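# Fold the skirt in half on the table

## Task

Fold the skirt in half so that all of it rests on the table, with the waistband layered over the hem and roughly matched to it, the waistband's centre reaching at most slightly beyond the hem; the folded skirt must be smooth and reasonably flat, and it must stay that way without the robot holding it. Dropping or flinging the waistband into position is allowed. Finally release the cloth and move the grippers away.

## Robot and tools

Robot: two arms, left_arm and right_arm, each ending in a parallel two-finger gripper. The names are just labels: left_arm sits on the +y side of the scene, which need not be the left side of any picture. Occasionally an outside force may yank a held part briefly or shove a loose item.

World frame (used in every state line): origin on the table surface midway between the arms, +x reaching out across the table, +z upward, +y toward left_arm. Each state line, 'left_arm: ... | right_arm: ...', prints end_effector_position in metres and end_effector_quat_wxyz. The printed hand position may be somewhat wrong, worse when the arm is stretched far. end_effector_position is the spot between the finger pads, roughly 1 cm short of the tips.

Gripper axes: the fingers extend along the gripper's own +z; they open and close along its y axis. All motion numbers you send are expressed in these gripper axes, not the world frame.

The row format, shared by execute_actions and move: one flat list of 14 numbers, each in [-1, 1], always covering both arms even when only one should move. Order: dx, dy, dz, rx, ry, rz, opening for left_arm, then the same seven for right_arm. dx..rz are an offset of the gripper's target relative to a reference pose, in that gripper's own axes; 1.0 equals 0.6 m of translation or 180 degrees of rotation; rx, ry, rz form a single rotation vector. opening is absolute, not an offset: +1 is fully open (0.094 m), -1 is shut.

execute_actions(actions): a list of actions run one after another. Each action is a table of up to 15 rows; each row lasts one control step of 1/30 s, and if fewer than 15 rows are given the final row is repeated to fill 15 steps. In an action, every row's offset is taken from the gripper's measured pose at the start of that action, not from the preceding row. For the first action in a call, that start is the pose last reported in this scene. An empty list simply returns state and images.

move(target, speed, blocking): target is one 14-number row, offsets measured from the pose in the most recent result that showed one. Each gripper travels a straight line toward its target; both paths finish together, lasting between 0.5 and 10 s (stopping short if more than 10 s would be needed). Rotation takes the shorter direction. speed is each path's top speed in m/s, 0.002 to 0.5, default 0.25; turning is capped at twice that in rad/s. The opening is sent at the start. Paths ignore obstacles and the other arm; the gripper may lag, wander, or overshoot the speed, especially near full reach. Faster contact and targets set deeper past a contact push harder. blocking=false returns after 0.5 s while motion continues; before sending further rows or moves you must call wait or stop until a result shows the move finished. The result adds a 'move:' line: the ending (done, off_target, moving, held, fault) and limits that applied, plus each gripper's distance to its target. An ending naming only one arm means the other finished fine. held: a safety check blocked the last step. limits=paced: the pose was clipped. limits=held: some steps were blocked en route, after which the arm may lurch faster than speed.

wait(seconds): 0 to 10; lets the scene run with arms holding their last command; a running move continues and the wait returns early when it ends. stop(): brakes a running move (needs braking distance; fingers keep moving). zoom_image(camera, region): enlarges [x0, y0, x1, y1] pixels (origin top-left, at most 504 by 504) of the latest full image from cam_head_left, cam_head_right, cam_high, cam_low, cam_left_wrist or cam_right_wrist. finished_scene(scene): ends the current scene, given its number, after the last command has been held; irreversible, and its result reports success. A reply with no tool call ends everything.

Controller behaviour: each step the commanded pose is clipped to within 70 mm and 16 degrees of the measured pose, then damped inverse kinematics moves the joints, favouring position over orientation. A distant target can take several actions; after an action the arm continues only to its last clipped pose, so send the remainder next. Joint friction may leave the gripper up to about 31 mm off, and tiny commands may do nothing. Elbows never fully straighten. 'Hand target' lines show the pose each arm is currently driving to; a 'pose unreachable' line means the clearance check altered or blocked that arm's command. Joint ranges (rad), base to gripper: waist -2.618 to 3.054, shoulder 0.000 to 3.142, elbow 0.000 to 3.142, wrist pitch -1.571 to 1.571, wrist yaw -1.571 to 1.571, wrist roll -2.094 to 2.094.

Gripping: grip_measured is the measured finger gap on the command scale (the last joint value gives it in metres); each gripper may read up to about 1 mm off, consistently. To hold cloth, command about 0.03 below grip_measured for a firm hold, less for a lighter one. Pad force is roughly 50 to 62 N, lower for parts thinner than about 2 mm, with a brief spike on first contact.

To keep an idle arm still, send in a reply's first call the offset back to its desired pose, then zeros afterward, always with its intended opening. An arm blocked by an object keeps pushing until given a new command. The robot keeps its last command while you compose a reply.

Motor heat: holding loads heats motors. MOTOR HOT appears at 75 °C; at 90 °C that arm halts for 10 s (then that threshold is disabled for 5 minutes); at 100 °C the arm and gripper go limp and fall. These appear as OVER-TEMPERATURE FAULT lines.

Cameras: six 504x504 images arrive in the order listed above, with pinhole-plus-radial calibration (K, D, T_world_to_cam mapping world to camera) given per camera; fixed cameras may be off by about 2.3 degrees and 9 mm, and results list any camera whose numbers changed.

Avoid: arms colliding or pressing on each other (can end the scene), dropping or slipping the cloth unintentionally, slamming, hard pushes into the table, and cloth falling off the table. Release and withdraw both grippers before finishing.

Each tool is called after "Request:" in YAML: its name, and indented under it one key for each argument.

## Session

Request:
execute_actions:
  actions: []

Scene clock: 0.00 s.
left_arm: end_effector_position=(+0.3183, +0.4617, +0.2478) grip_measured=+1.000 end_effector_quat_wxyz=(+0.500, +0.132, +0.816, -0.258) | right_arm: end_effector_position=(+0.5378, -0.0455, +0.3746) grip_measured=+1.000 end_effector_quat_wxyz=(+0.703, -0.556, +0.442, +0.040)
Joint positions: left_arm=[ 0.916  1.79   1.604 -1.406  1.194  1.276  0.094] | right_arm=[ 0.429  2.089  1.985  0.092 -0.664 -0.85   0.094]
Joint velocities: left_arm=[-0.007  0.002 -0.002 -0.022  0.007 -0.037  0.   ] | right_arm=[-0.002  0.017 -0.012  0.037 -0.022 -0.051  0.   ]
Motor temperatures (°C, as the motors report them): left_arm=[22 25 24 27 23 26] | right_arm=[24 24 26 22 26 25]
Hand target (left_arm): +0.318, +0.462, +0.248; +0.500, +0.132, +0.816, -0.258
Hand target (right_arm): +0.538, -0.046, +0.375; +0.703, -0.556, +0.442, +0.040

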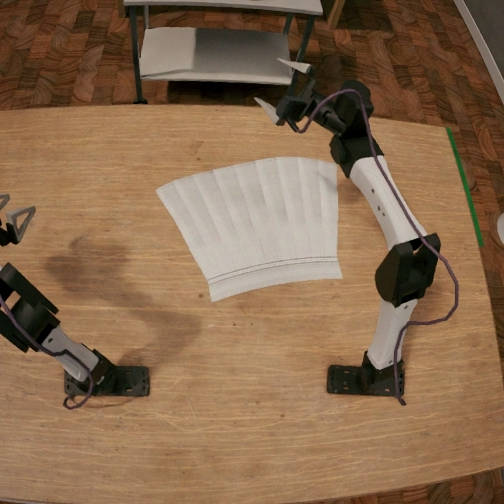

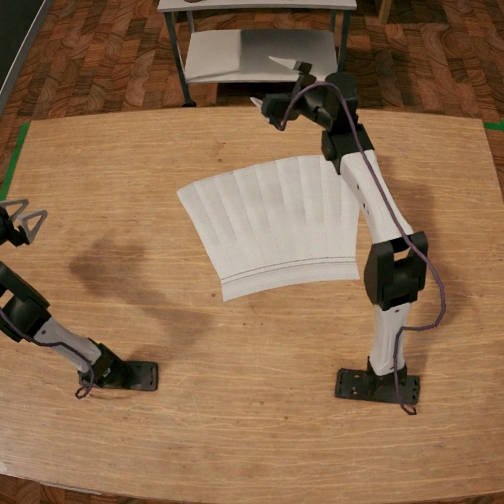

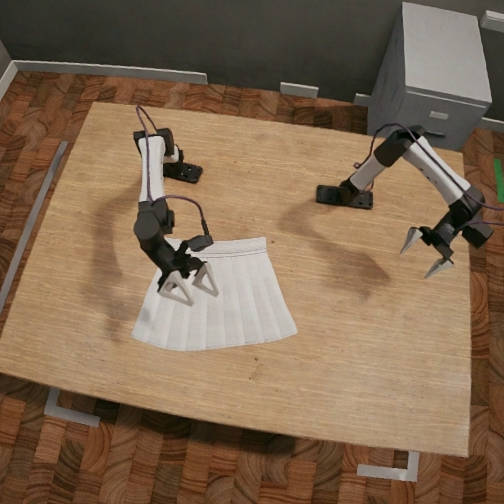

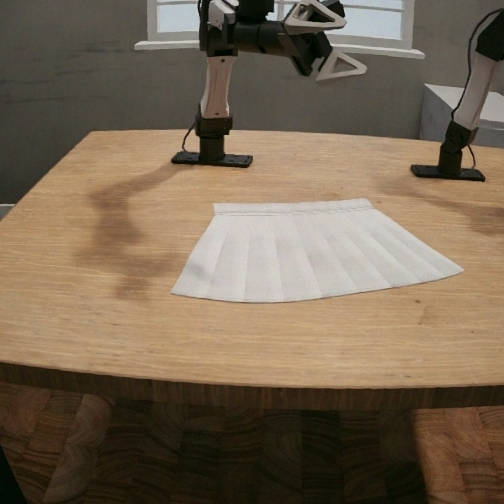

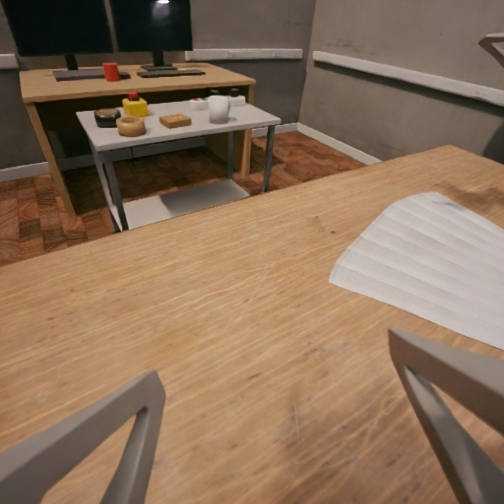

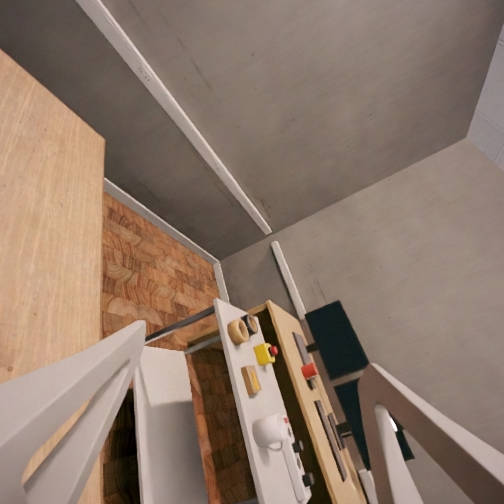

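Request:
move:
  target: [0.353,-0.575,0.365,-0.183,0.231,-0.056,0,0.233,0.457,-0.557,0.102,0.462,0.407,0]

Scene clock: 5.07 s.
left_arm: end_effector_position=(+0.2222, +0.0502, +0.0814) grip_measured=+0.002 end_effector_quat_wxyz=(+0.185, -0.008, +0.983, -0.011) | right_arm: end_effector_position=(+0.2852, -0.2671, +0.0873) grip_measured=+0.001 end_effector_quat_wxyz=(+0.190, -0.009, +0.982, +0.007)
Joint positions: left_arm=[-0.999  1.598  1.101 -0.841 -0.294 -0.953  0.047] | right_arm=[ 0.357  1.38   0.911 -0.726  0.064  0.189  0.047]
Joint velocities: left_arm=[-0.017 -0.002 -0.002  0.051 -0.037 -0.081 -0.001] | right_arm=[-0.012 -0.027 -0.017 -0.051 -0.037 -0.037 -0.   ]
Motor temperatures (°C, as the motors report them): left_arm=[22 25 25 27 23 26] | right_arm=[24 25 27 24 26 25]
Hand target (left_arm): +0.222, +0.048, +0.081; +0.185, -0.006, +0.983, -0.004
Hand target (right_arm): +0.277, -0.270, +0.077; +0.168, -0.000, +0.986, +0.008
Off the commanded pose (left_arm): 0.006 m, 2 deg.
Off the commanded pose (right_arm): 0.013 m, 2 deg.
move: off_target (right_arm)
camera_calibration (this result's frames):
cam_left_wrist: T_world_to_cam=[[-0.193616, -0.976121, -0.098491, 0.102486], [-0.979549, 0.19794, -0.0361145, 0.258986], [0.0547475, 0.0894843, -0.994482, 0.178073], [0, 0, 0, 1]] pos_world=[0.263784, 0.0328406, 0.196538]
cam_right_wrist: T_world_to_cam=[[0.233184, -0.971604, 0.0401401, -0.325573], [-0.971326, -0.230751, 0.0572672, 0.253097], [-0.0463787, -0.0523429, -0.997552, 0.193524], [0, 0, 0, 1]] pos_world=[0.330733, -0.247796, 0.191624]

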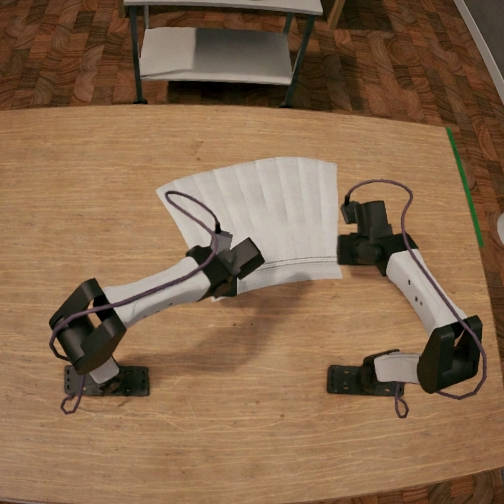

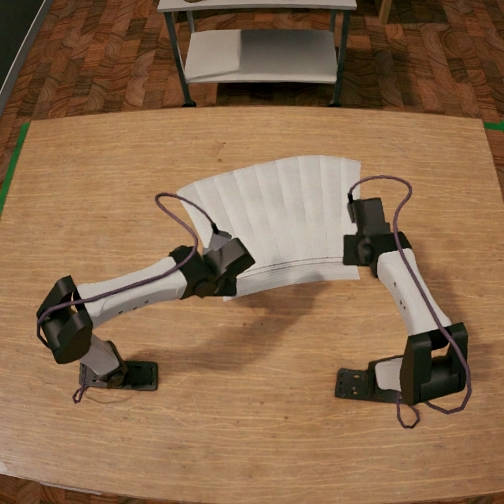

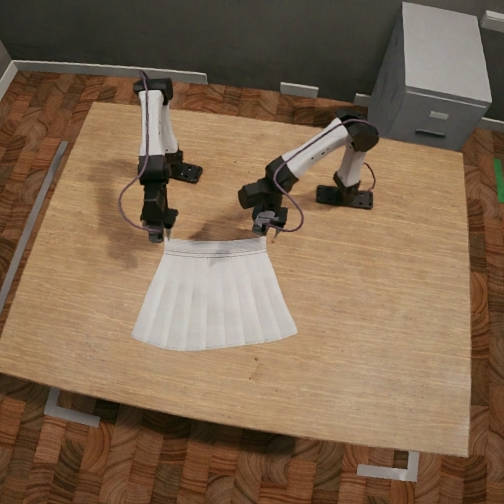

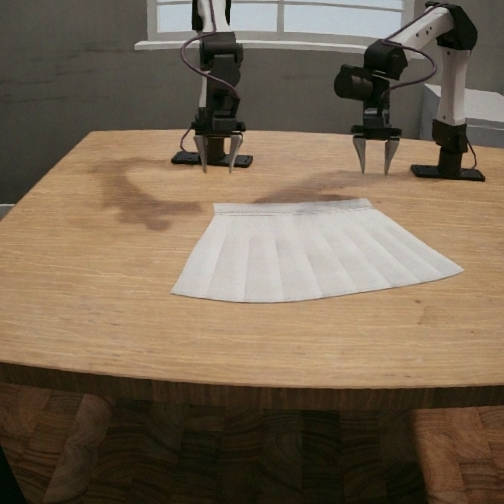

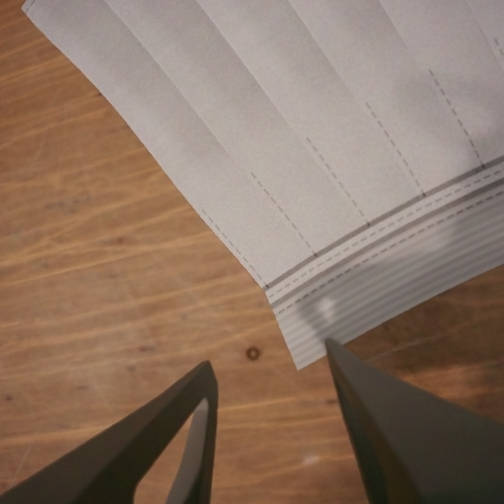

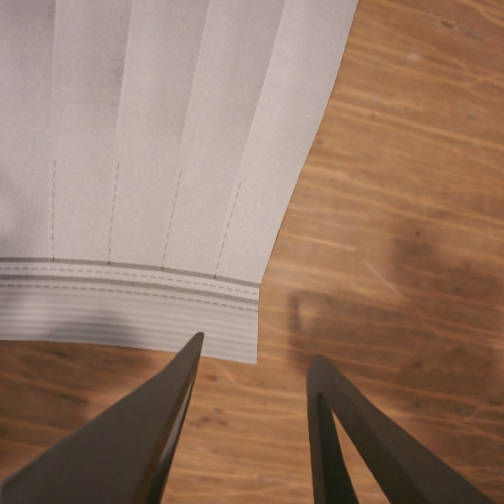

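Request:
move:
  target: [0.064,-0.03,0.109,0,0,0,0,0.085,-0.006,0.115,0,0,0,0]
  speed: 0.1

Scene clock: 6.73 s.
left_arm: end_effector_position=(+0.2144, +0.0272, +0.0169) grip_measured=+0.002 end_effector_quat_wxyz=(+0.188, -0.012, +0.982, -0.023) | right_arm: end_effector_position=(+0.2699, -0.2705, +0.0125) grip_measured=+0.001 end_effector_quat_wxyz=(+0.200, -0.009, +0.980, +0.010)
Joint positions: left_arm=[-1.059  1.736  0.975 -0.572 -0.301 -1.02   0.047] | right_arm=[ 0.357  1.428  0.618 -0.362  0.064  0.19   0.047]
Joint velocities: left_arm=[ 0.002 -0.012 -0.007  0.022  0.022  0.007 -0.   ] | right_arm=[ 0.012 -0.002 -0.002 -0.007  0.007  0.007 -0.001]
Motor temperatures (°C, as the motors report them): left_arm=[22 26 25 27 23 26] | right_arm=[24 25 27 24 26 25]
Hand target (left_arm): +0.209, +0.031, +0.008; +0.185, -0.007, +0.983, -0.012
Hand target (right_arm): +0.265, -0.270, +0.004; +0.190, -0.009, +0.982, +0.007
Off the commanded pose (left_arm): 0.011 m, 2 deg.
Off the commanded pose (right_arm): 0.010 m, 1 deg.
move: off_target (left_arm)
camera_calibration (this result's frames):
cam_left_wrist: T_world_to_cam=[[-0.189194, -0.979079, -0.0748983, 0.0709032], [-0.980096, 0.19296, -0.0466612, 0.253998], [0.0601374, 0.0645796, -0.996099, 0.115994], [0, 0, 0, 1]] pos_world=[0.255381, 0.0129175, 0.132704]
cam_right_wrist: T_world_to_cam=[[0.231632, -0.971974, 0.0401645, -0.32202], [-0.972485, -0.230303, 0.0351149, 0.242473], [-0.0248808, -0.0471932, -0.998576, 0.113627], [0, 0, 0, 1]] pos_world=[0.313219, -0.251791, 0.117885]

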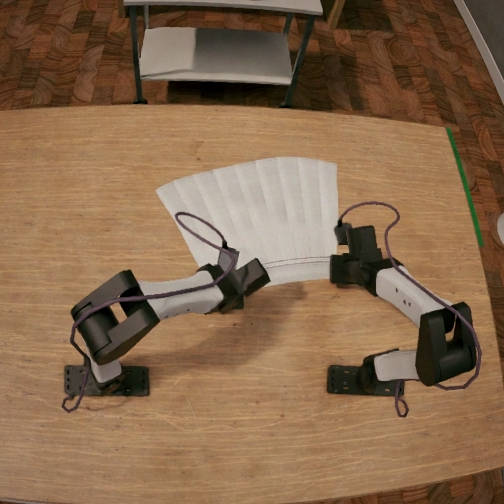

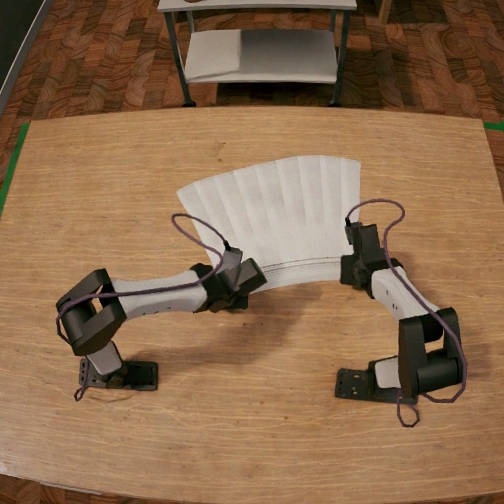

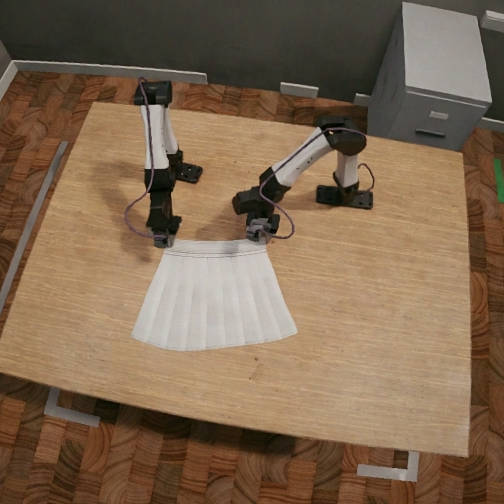

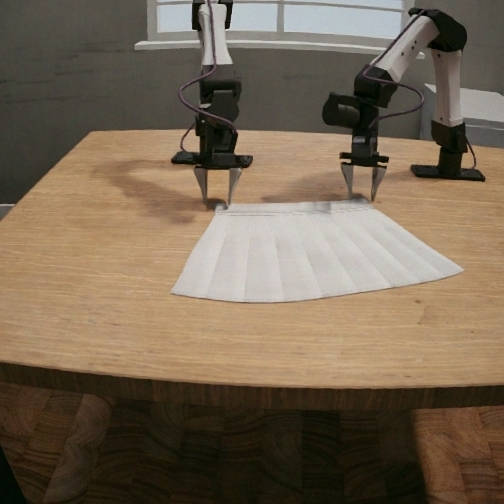

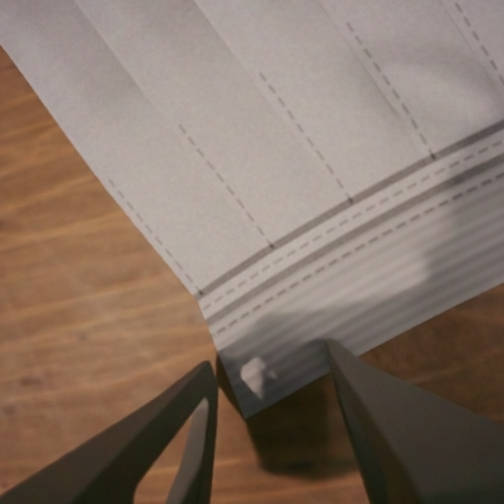

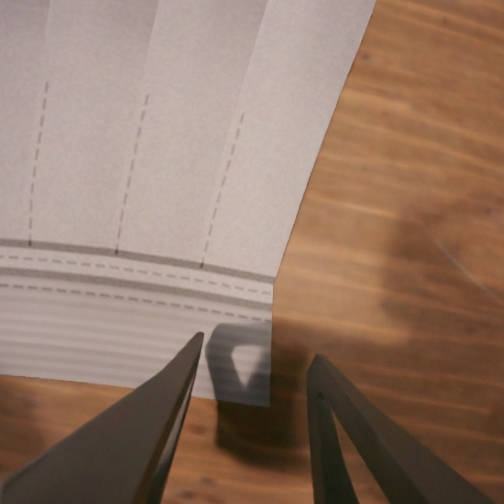

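Request:
execute_actions:
  actions:
    - [[0.012,0,0.035,0,0,0,0,0.025,0,0.028,0,0,0,0]]
    - [[0.008,0,0.02,0,0,0,0,0.01,0,0.02,0,0,0,0]]
    - [[0.006,0,0.015,0,0,0,-1,0.006,0,0.015,0,0,0,-1]]
    - [[0.006,0,0.015,0,0,0,-1,0.006,0,0.015,0,0,0,-1]]

Request:
move:
  target: [-0.12,0.01,-0.13,0,0,0,-1,-0.12,0.01,-0.13,0,0,0,-1]
  speed: 0.12

Scene clock: 8.90 s.
left_arm: end_effector_position=(+0.2238, +0.0148, +0.0184) grip_measured=-0.978 end_effector_quat_wxyz=(+0.210, -0.017, +0.976, -0.048) | right_arm: end_effector_position=(+0.2942, -0.2654, +0.0080) grip_measured=-0.989 end_effector_quat_wxyz=(+0.261, -0.006, +0.965, +0.021)
Joint positions: left_arm=[-1.06   1.744  0.969 -0.491 -0.314 -1.02   0.001] | right_arm=[ 0.357  1.47   0.565 -0.14   0.068  0.19   0.001]
Joint velocities: left_arm=[-0.012 -0.002 -0.002  0.007  0.066 -0.081 -0.002] | right_arm=[-0.002  0.002 -0.002 -0.037  0.007 -0.007 -0.001]
Motor temperatures (°C, as the motors report them): left_arm=[22 26 25 27 23 26] | right_arm=[24 25 27 24 26 25]
Hand target (left_arm): +0.221, +0.019, +0.007; +0.204, -0.015, +0.978, -0.038
Hand target (right_arm): +0.288, -0.267, -0.002; +0.248, -0.007, +0.969, +0.018
Off the commanded pose (left_arm): 0.012 m, 1 deg.
Off the commanded pose (right_arm): 0.012 m, 2 deg.
camera_calibration (this result's frames):
cam_left_wrist: T_world_to_cam=[[-0.184471, -0.982272, -0.0333411, 0.0589604], [-0.977236, 0.186931, -0.100337, 0.266052], [0.10479, 0.0140729, -0.994395, 0.108438], [0, 0, 0, 1]] pos_world=[0.259509, 0.0066558, 0.13649]
cam_right_wrist: T_world_to_cam=[[0.225765, -0.973142, 0.045004, -0.321205], [-0.969158, -0.229046, -0.0909469, 0.267815], [0.0988123, -0.0230834, -0.994838, 0.0799636], [0, 0, 0, 1]] pos_world=[0.324171, -0.24939, 0.118363]

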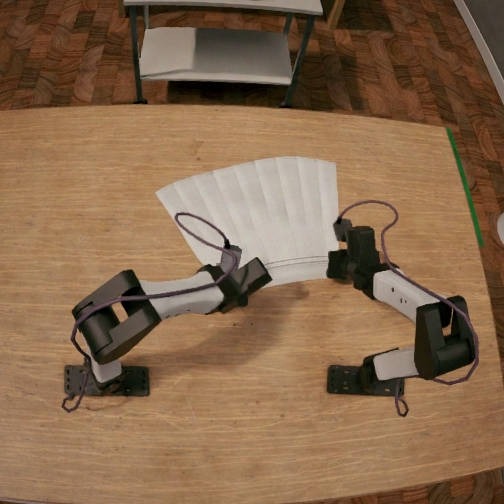

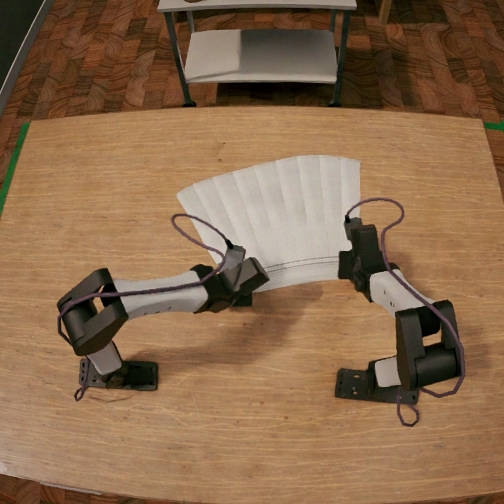

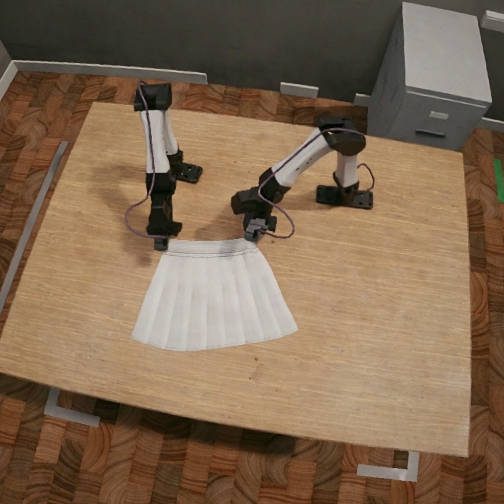

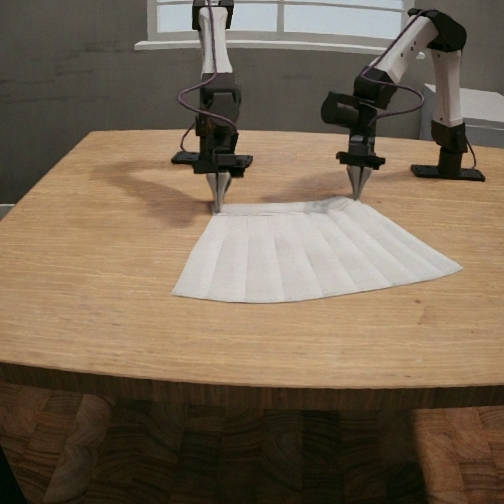

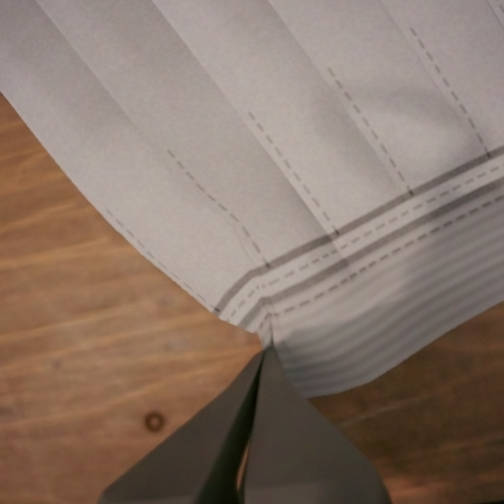

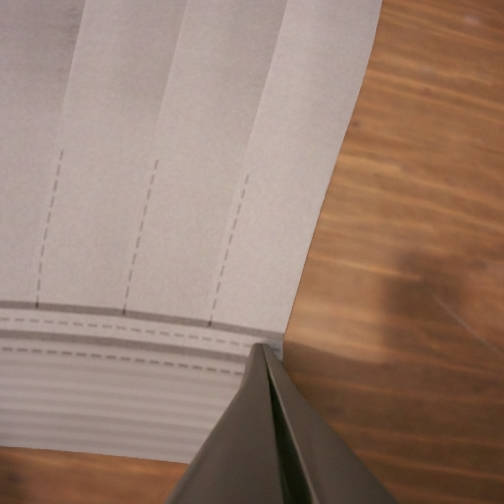

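Scene clock: 10.43 s.
left_arm: end_effector_position=(+0.2567, +0.0286, +0.1109) grip_measured=-0.978 end_effector_quat_wxyz=(+0.211, -0.015, +0.976, -0.044) | right_arm: end_effector_position=(+0.3155, -0.2607, +0.1062) grip_measured=-0.989 end_effector_quat_wxyz=(+0.258, -0.007, +0.966, +0.020)
Joint positions: left_arm=[-0.951  1.645  1.245 -0.84  -0.287 -0.907  0.001] | right_arm=[ 0.357  1.374  0.922 -0.599  0.068  0.19   0.001]
Joint velocities: left_arm=[ 0.002 -0.012  0.002 -0.066 -0.11   0.007 -0.001] | right_arm=[-0.002  0.002  0.007 -0.051 -0.007 -0.022 -0.   ]
Motor temperatures (°C, as the motors report them): left_arm=[22 26 25 28 23 26] | right_arm=[24 25 27 24 26 25]
Hand target (left_arm): +0.258, +0.030, +0.117; +0.210, -0.017, +0.976, -0.048
Hand target (right_arm): +0.316, -0.263, +0.112; +0.261, -0.006, +0.965, +0.021
Off the commanded pose (left_arm): 0.008 m, 1 deg.
Off the commanded pose (right_arm): 0.006 m, 0 deg.
move: done
camera_calibration (this result's frames):
cam_left_wrist: T_world_to_cam=[[-0.185633, -0.981633, -0.0440222, 0.0831184], [-0.976664, 0.189247, -0.10155, 0.304873], [0.108016, 0.024144, -0.993856, 0.195629], [0, 0, 0, 1]] pos_world=[0.292057, 0.0191723, 0.229046]
cam_right_wrist: T_world_to_cam=[[0.226016, -0.973085, 0.0449659, -0.325825], [-0.969649, -0.229157, -0.0852474, 0.29801], [0.0932572, -0.0243339, -0.995345, 0.177092], [0, 0, 0, 1]] pos_world=[0.346092, -0.244455, 0.216323]

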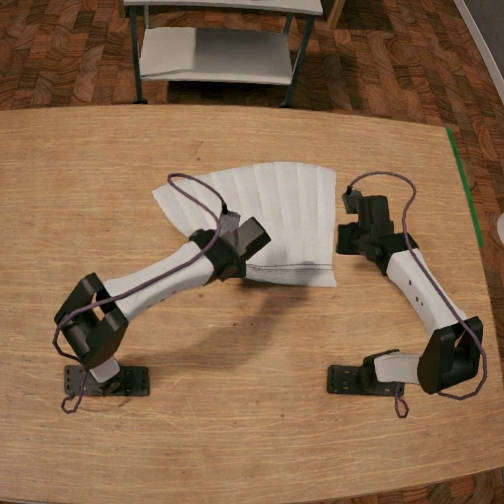

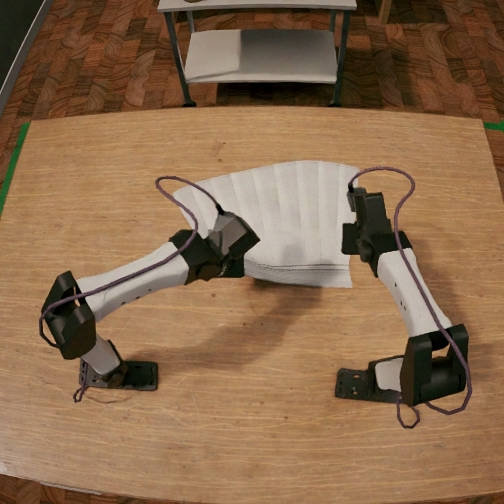

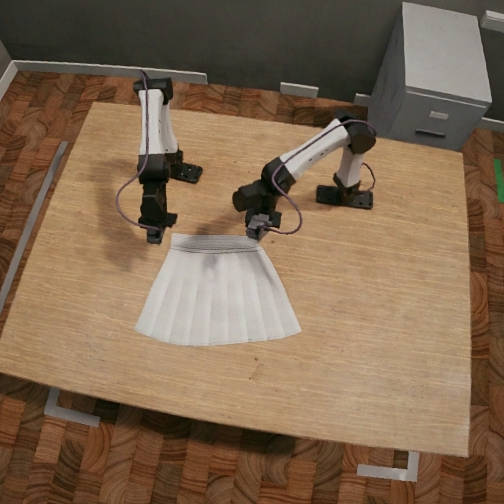

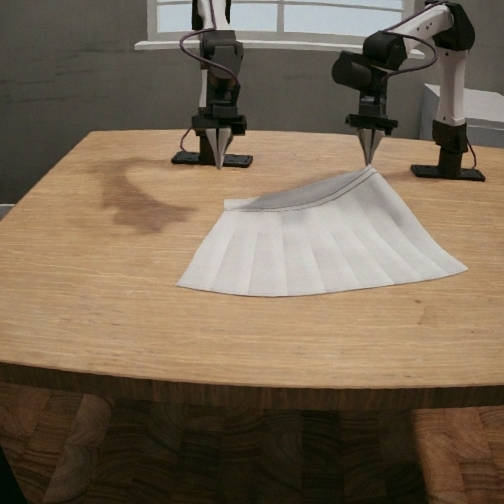

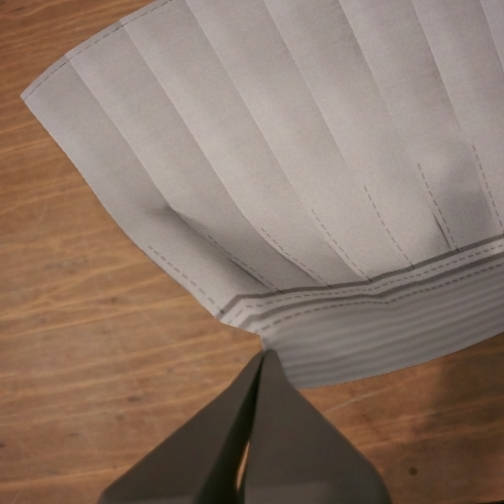

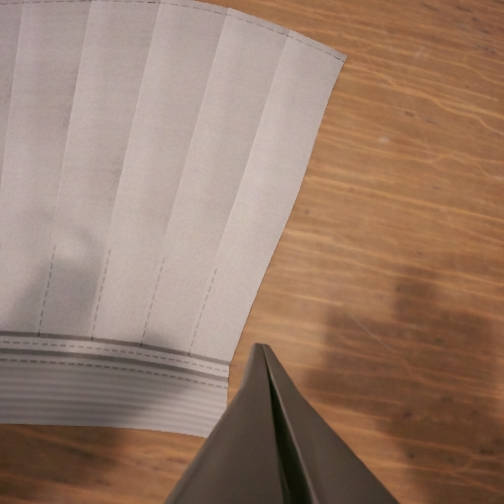

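Request:
move:
  target: [0.06,-0.005,0.06,0,0,0,-1,0.188,0.015,0.092,0,0.14,0,0]
  speed: 0.12

Scene clock: 12.77 s.
left_arm: end_effector_position=(+0.2430, +0.0206, +0.0755) grip_measured=-0.978 end_effector_quat_wxyz=(+0.216, -0.020, +0.975, -0.055) | right_arm: end_effector_position=(+0.2576, -0.2516, +0.0129) grip_measured=-0.002 end_effector_quat_wxyz=(+0.064, -0.009, +0.998, +0.019)
Joint positions: left_arm=[-0.999  1.656  1.108 -0.683 -0.298 -0.962  0.001] | right_arm=[ 0.388  1.602  0.863 -0.698 -0.007  0.235  0.047]
Joint velocities: left_arm=[ 0.002 -0.022  0.002  0.007 -0.022  0.007  0.   ] | right_arm=[-0.002  0.007 -0.007  0.051 -0.007 -0.007 -0.001]
Motor temperatures (°C, as the motors report them): left_arm=[22 27 26 28 23 26] | right_arm=[24 25 28 24 26 25]
Hand target (left_arm): +0.238, +0.022, +0.064; +0.211, -0.015, +0.976, -0.044
Hand target (right_arm): +0.246, -0.249, +0.004; +0.041, -0.009, +0.999, +0.020
Off the commanded pose (left_arm): 0.012 m, 1 deg.
Off the commanded pose (right_arm): 0.016 m, 3 deg.
move: off_target (left_arm, right_arm)
camera_calibration (this result's frames):
cam_left_wrist: T_world_to_cam=[[-0.180904, -0.98325, -0.0221978, 0.0683357], [-0.976554, 0.182258, -0.11456, 0.290522], [0.116687, 0.000952993, -0.993168, 0.160423], [0, 0, 0, 1]] pos_world=[0.277354, 0.014088, 0.194126]
cam_right_wrist: T_world_to_cam=[[0.237988, -0.970403, -0.0409843, -0.301017], [-0.925344, -0.239355, 0.29402, 0.217118], [-0.295127, -0.0320487, -0.95492, 0.187458], [0, 0, 0, 1]] pos_world=[0.327871, -0.234131, 0.102834]

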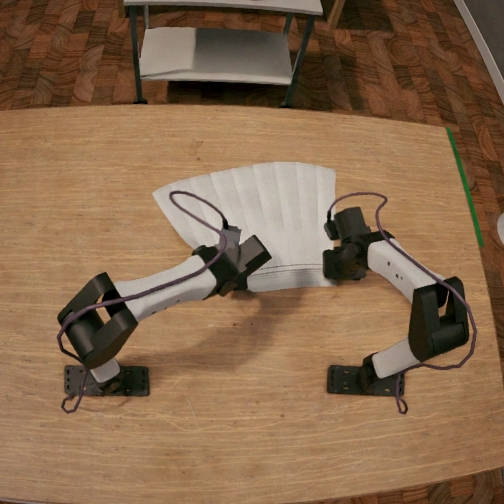

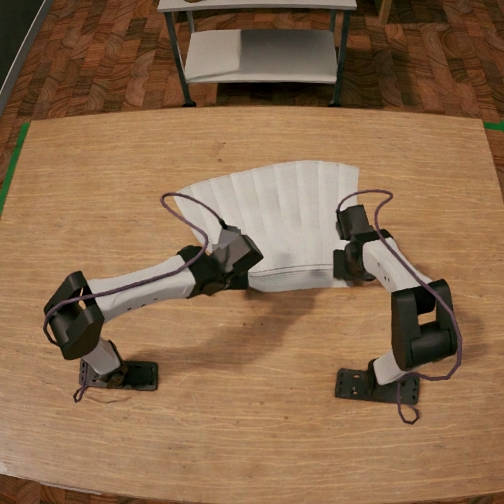

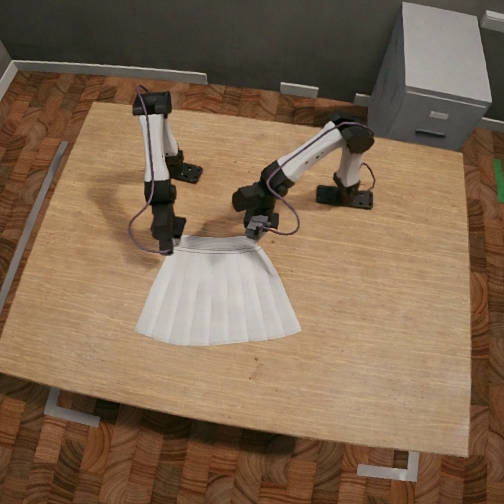

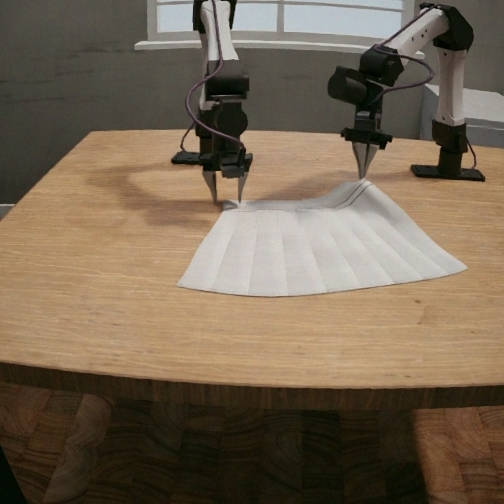

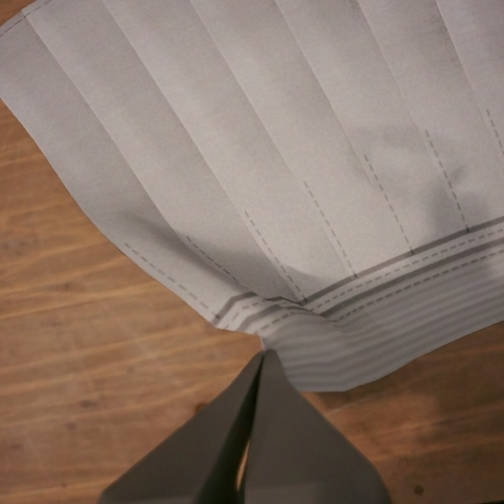

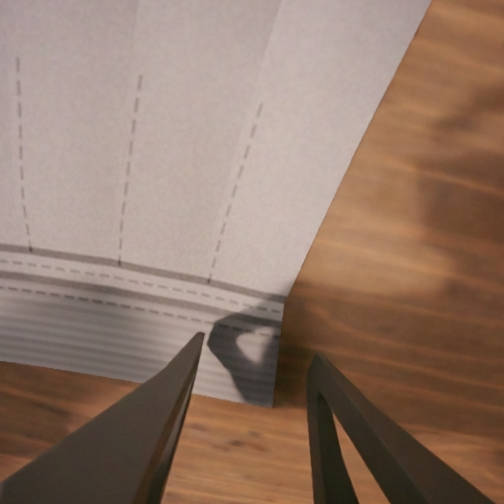

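Right isn't touching yet; keep the wrist compensated.

Request:
execute_actions:
  actions:
    - [[0,0,0,0,0,0,-1,0.025,0,0.04,0,0.02,0,0]]
    - [[0,0,0,0,0,0,-1,0.02,0,0.03,0,0.02,0,0]]
    - [[0,0,0,0,0,0,-1,0.015,0,0.03,0,0.02,0,-1]]
    - [[0,0,0,0,0,0,-1,0.015,0,0.025,0,0.02,0,-1]]

Scene clock: 14.90 s.
left_arm: end_effector_position=(+0.2431, +0.0203, +0.0756) grip_measured=-0.978 end_effector_quat_wxyz=(+0.216, -0.020, +0.975, -0.055) | right_arm: end_effector_position=(+0.2640, -0.2516, +0.0055) grip_measured=-0.983 end_effector_quat_wxyz=(+0.064, -0.008, +0.998, +0.016)
Joint positions: left_arm=[-0.999  1.656  1.108 -0.682 -0.298 -0.962  0.001] | right_arm=[ 0.386  1.642  0.872 -0.669 -0.001  0.235  0.001]
Joint velocities: left_arm=[ 0.017 -0.002 -0.012  0.037 -0.051 -0.051 -0.   ] | right_arm=[-0.007 -0.007 -0.017 -0.037  0.037  0.007 -0.   ]
Motor temperatures (°C, as the motors report them): left_arm=[22 27 26 28 23 26] | right_arm=[24 25 28 24 26 25]
Hand target (left_arm): +0.243, +0.020, +0.076; +0.216, -0.020, +0.975, -0.055
Hand target (right_arm): +0.254, -0.252, -0.010; +0.032, -0.008, +0.999, +0.015
Off the commanded pose (left_arm): 0.000 m, 0 deg.
Off the commanded pose (right_arm): 0.019 m, 4 deg.
camera_calibration (this result's frames):
cam_left_wrist: T_world_to_cam=[[-0.18089, -0.983271, -0.0213848, 0.0680906], [-0.97648, 0.18215, -0.115362, 0.290758], [0.117327, 0.0000139759, -0.993093, 0.160355], [0, 0, 0, 1]] pos_world=[0.277422, 0.0139878, 0.194246]
cam_right_wrist: T_world_to_cam=[[0.235328, -0.971289, -0.0349108, -0.302399], [-0.925777, -0.234947, 0.296203, 0.226397], [-0.295901, -0.0373852, -0.954487, 0.181124], [0, 0, 0, 1]] pos_world=[0.334351, -0.233754, 0.0952634]

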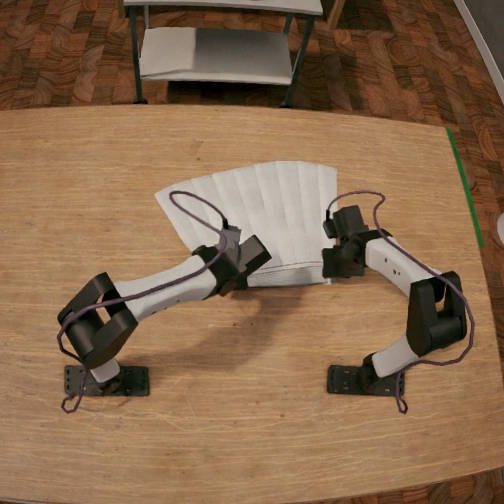

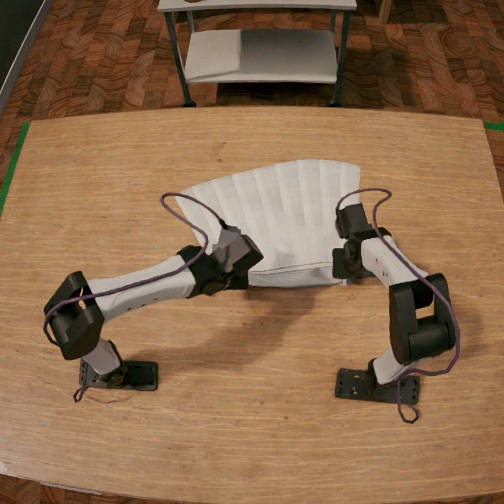

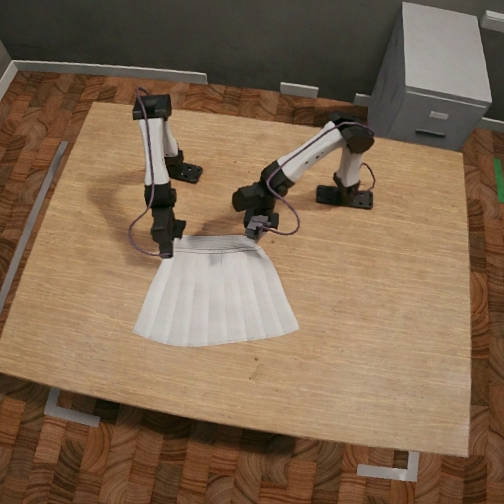

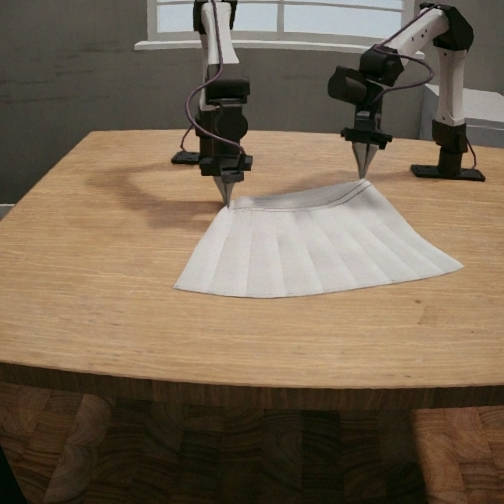

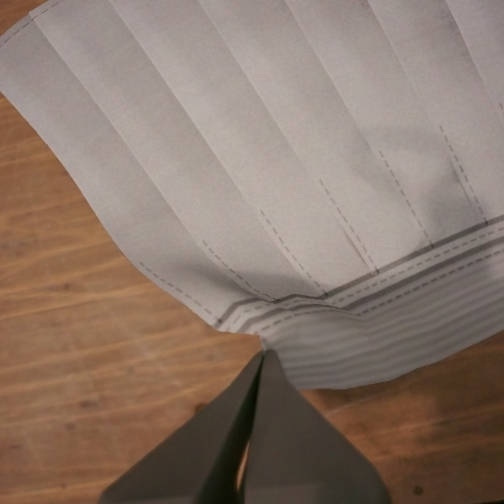

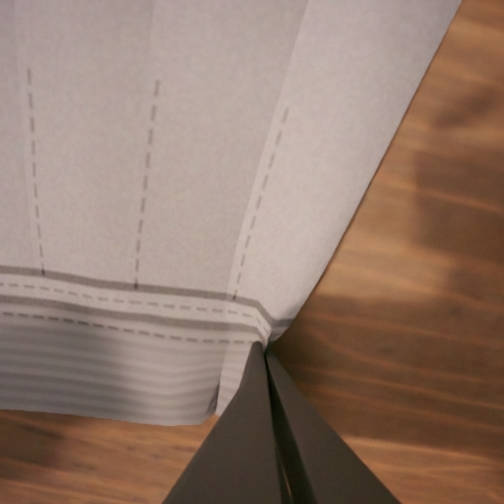

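Request:
move:
  target: [-0.217,0.037,-0.08,0,0.16,0,-1,-0.24,0.033,-0.228,0,0.07,0,-1]
  speed: 0.15

Scene clock: 17.27 s.
left_arm: end_effector_position=(+0.3414, +0.0498, +0.1722) grip_measured=-0.978 end_effector_quat_wxyz=(+0.008, -0.006, +0.997, -0.077) | right_arm: end_effector_position=(+0.3851, -0.2298, +0.1650) grip_measured=-0.983 end_effector_quat_wxyz=(+0.017, -0.009, +0.999, +0.030)
Joint positions: left_arm=[-0.59   2.112  2.177 -1.539  0.12  -0.582  0.001] | right_arm=[ 0.343  2.122  2.172 -1.574 -0.053  0.19   0.001]
Joint velocities: left_arm=[ 0.012  0.002 -0.012 -0.022 -0.007 -0.007 -0.   ] | right_arm=[-0.012 -0.012 -0.012 -0.022 -0.037 -0.066  0.   ]
Motor temperatures (°C, as the motors report them): left_arm=[22 27 26 28 23 26] | right_arm=[24 26 28 24 26 25]
Hand target (left_arm): +0.342, +0.052, +0.170; -0.001, -0.008, +0.997, -0.074
Hand target (right_arm): +0.387, -0.235, +0.163; +0.012, -0.007, +0.999, +0.030
Off the commanded pose (left_arm): 0.006 m, 5 deg.
Off the commanded pose (right_arm): 0.008 m, 8 deg.
joint sent to its limit (left arm) — the command would take joint 4 (wrist pitch) past its lower limit, so that joint was sent only as far as its limit.
joint sent to its limit (right arm) — the command would take joint 4 (wrist pitch) past its lower limit, so that joint was sent only as far as its limit.
move: off_target (left_arm, right_arm)
camera_calibration (this result's frames):
cam_left_wrist: T_world_to_cam=[[-0.222727, -0.969218, 0.104927, 0.108733], [-0.929567, 0.243573, 0.276726, 0.305938], [-0.293765, -0.0359022, -0.955203, 0.380332], [0, 0, 0, 1]] pos_world=[0.420336, 0.0445227, 0.267225]
cam_right_wrist: T_world_to_cam=[[0.23567, -0.96822, -0.0837199, -0.295553], [-0.893299, -0.249746, 0.373689, 0.267719], [-0.382722, -0.0132802, -0.923768, 0.403938], [0, 0, 0, 1]] pos_world=[0.463402, -0.213935, 0.248358]

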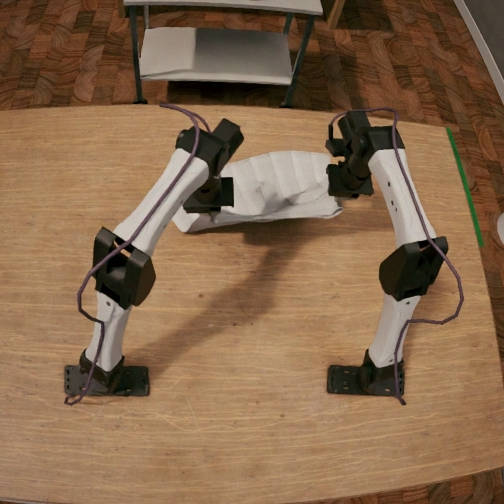

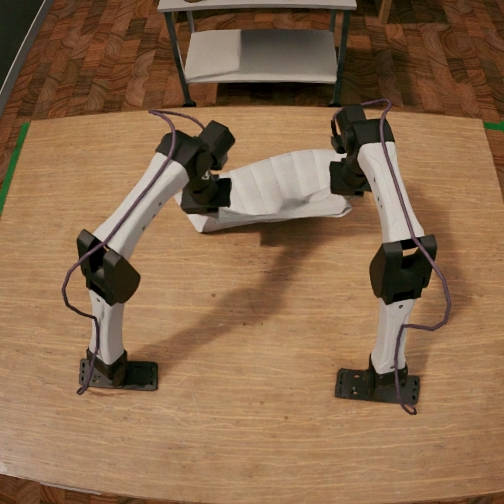

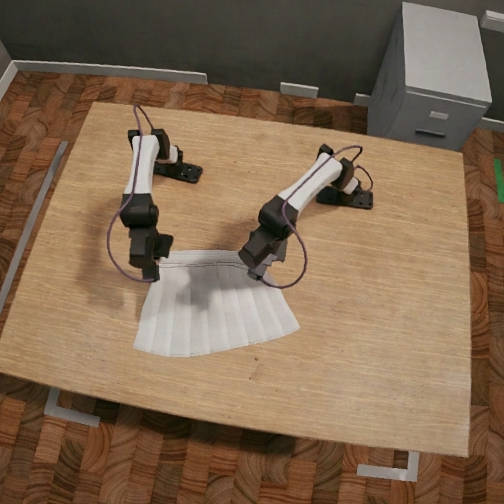

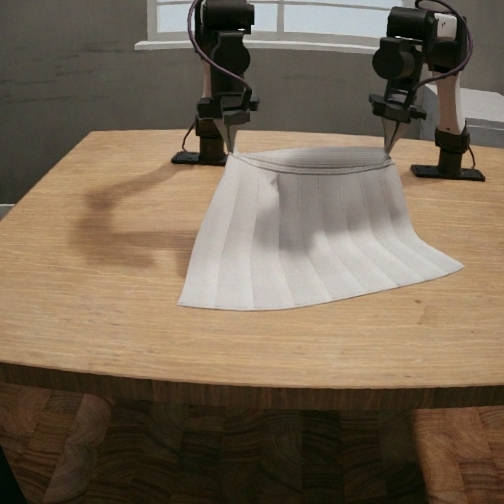

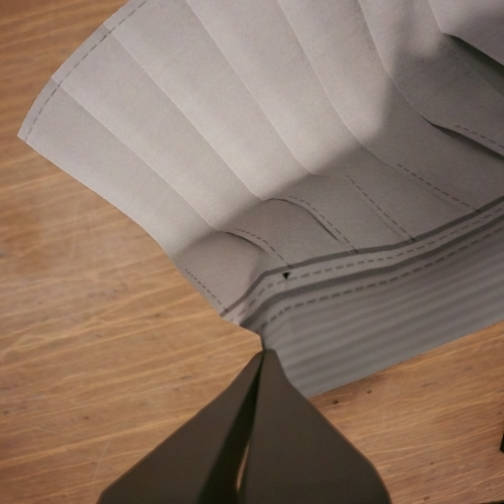

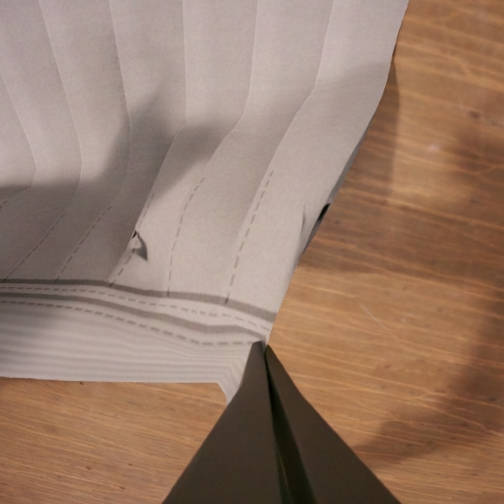

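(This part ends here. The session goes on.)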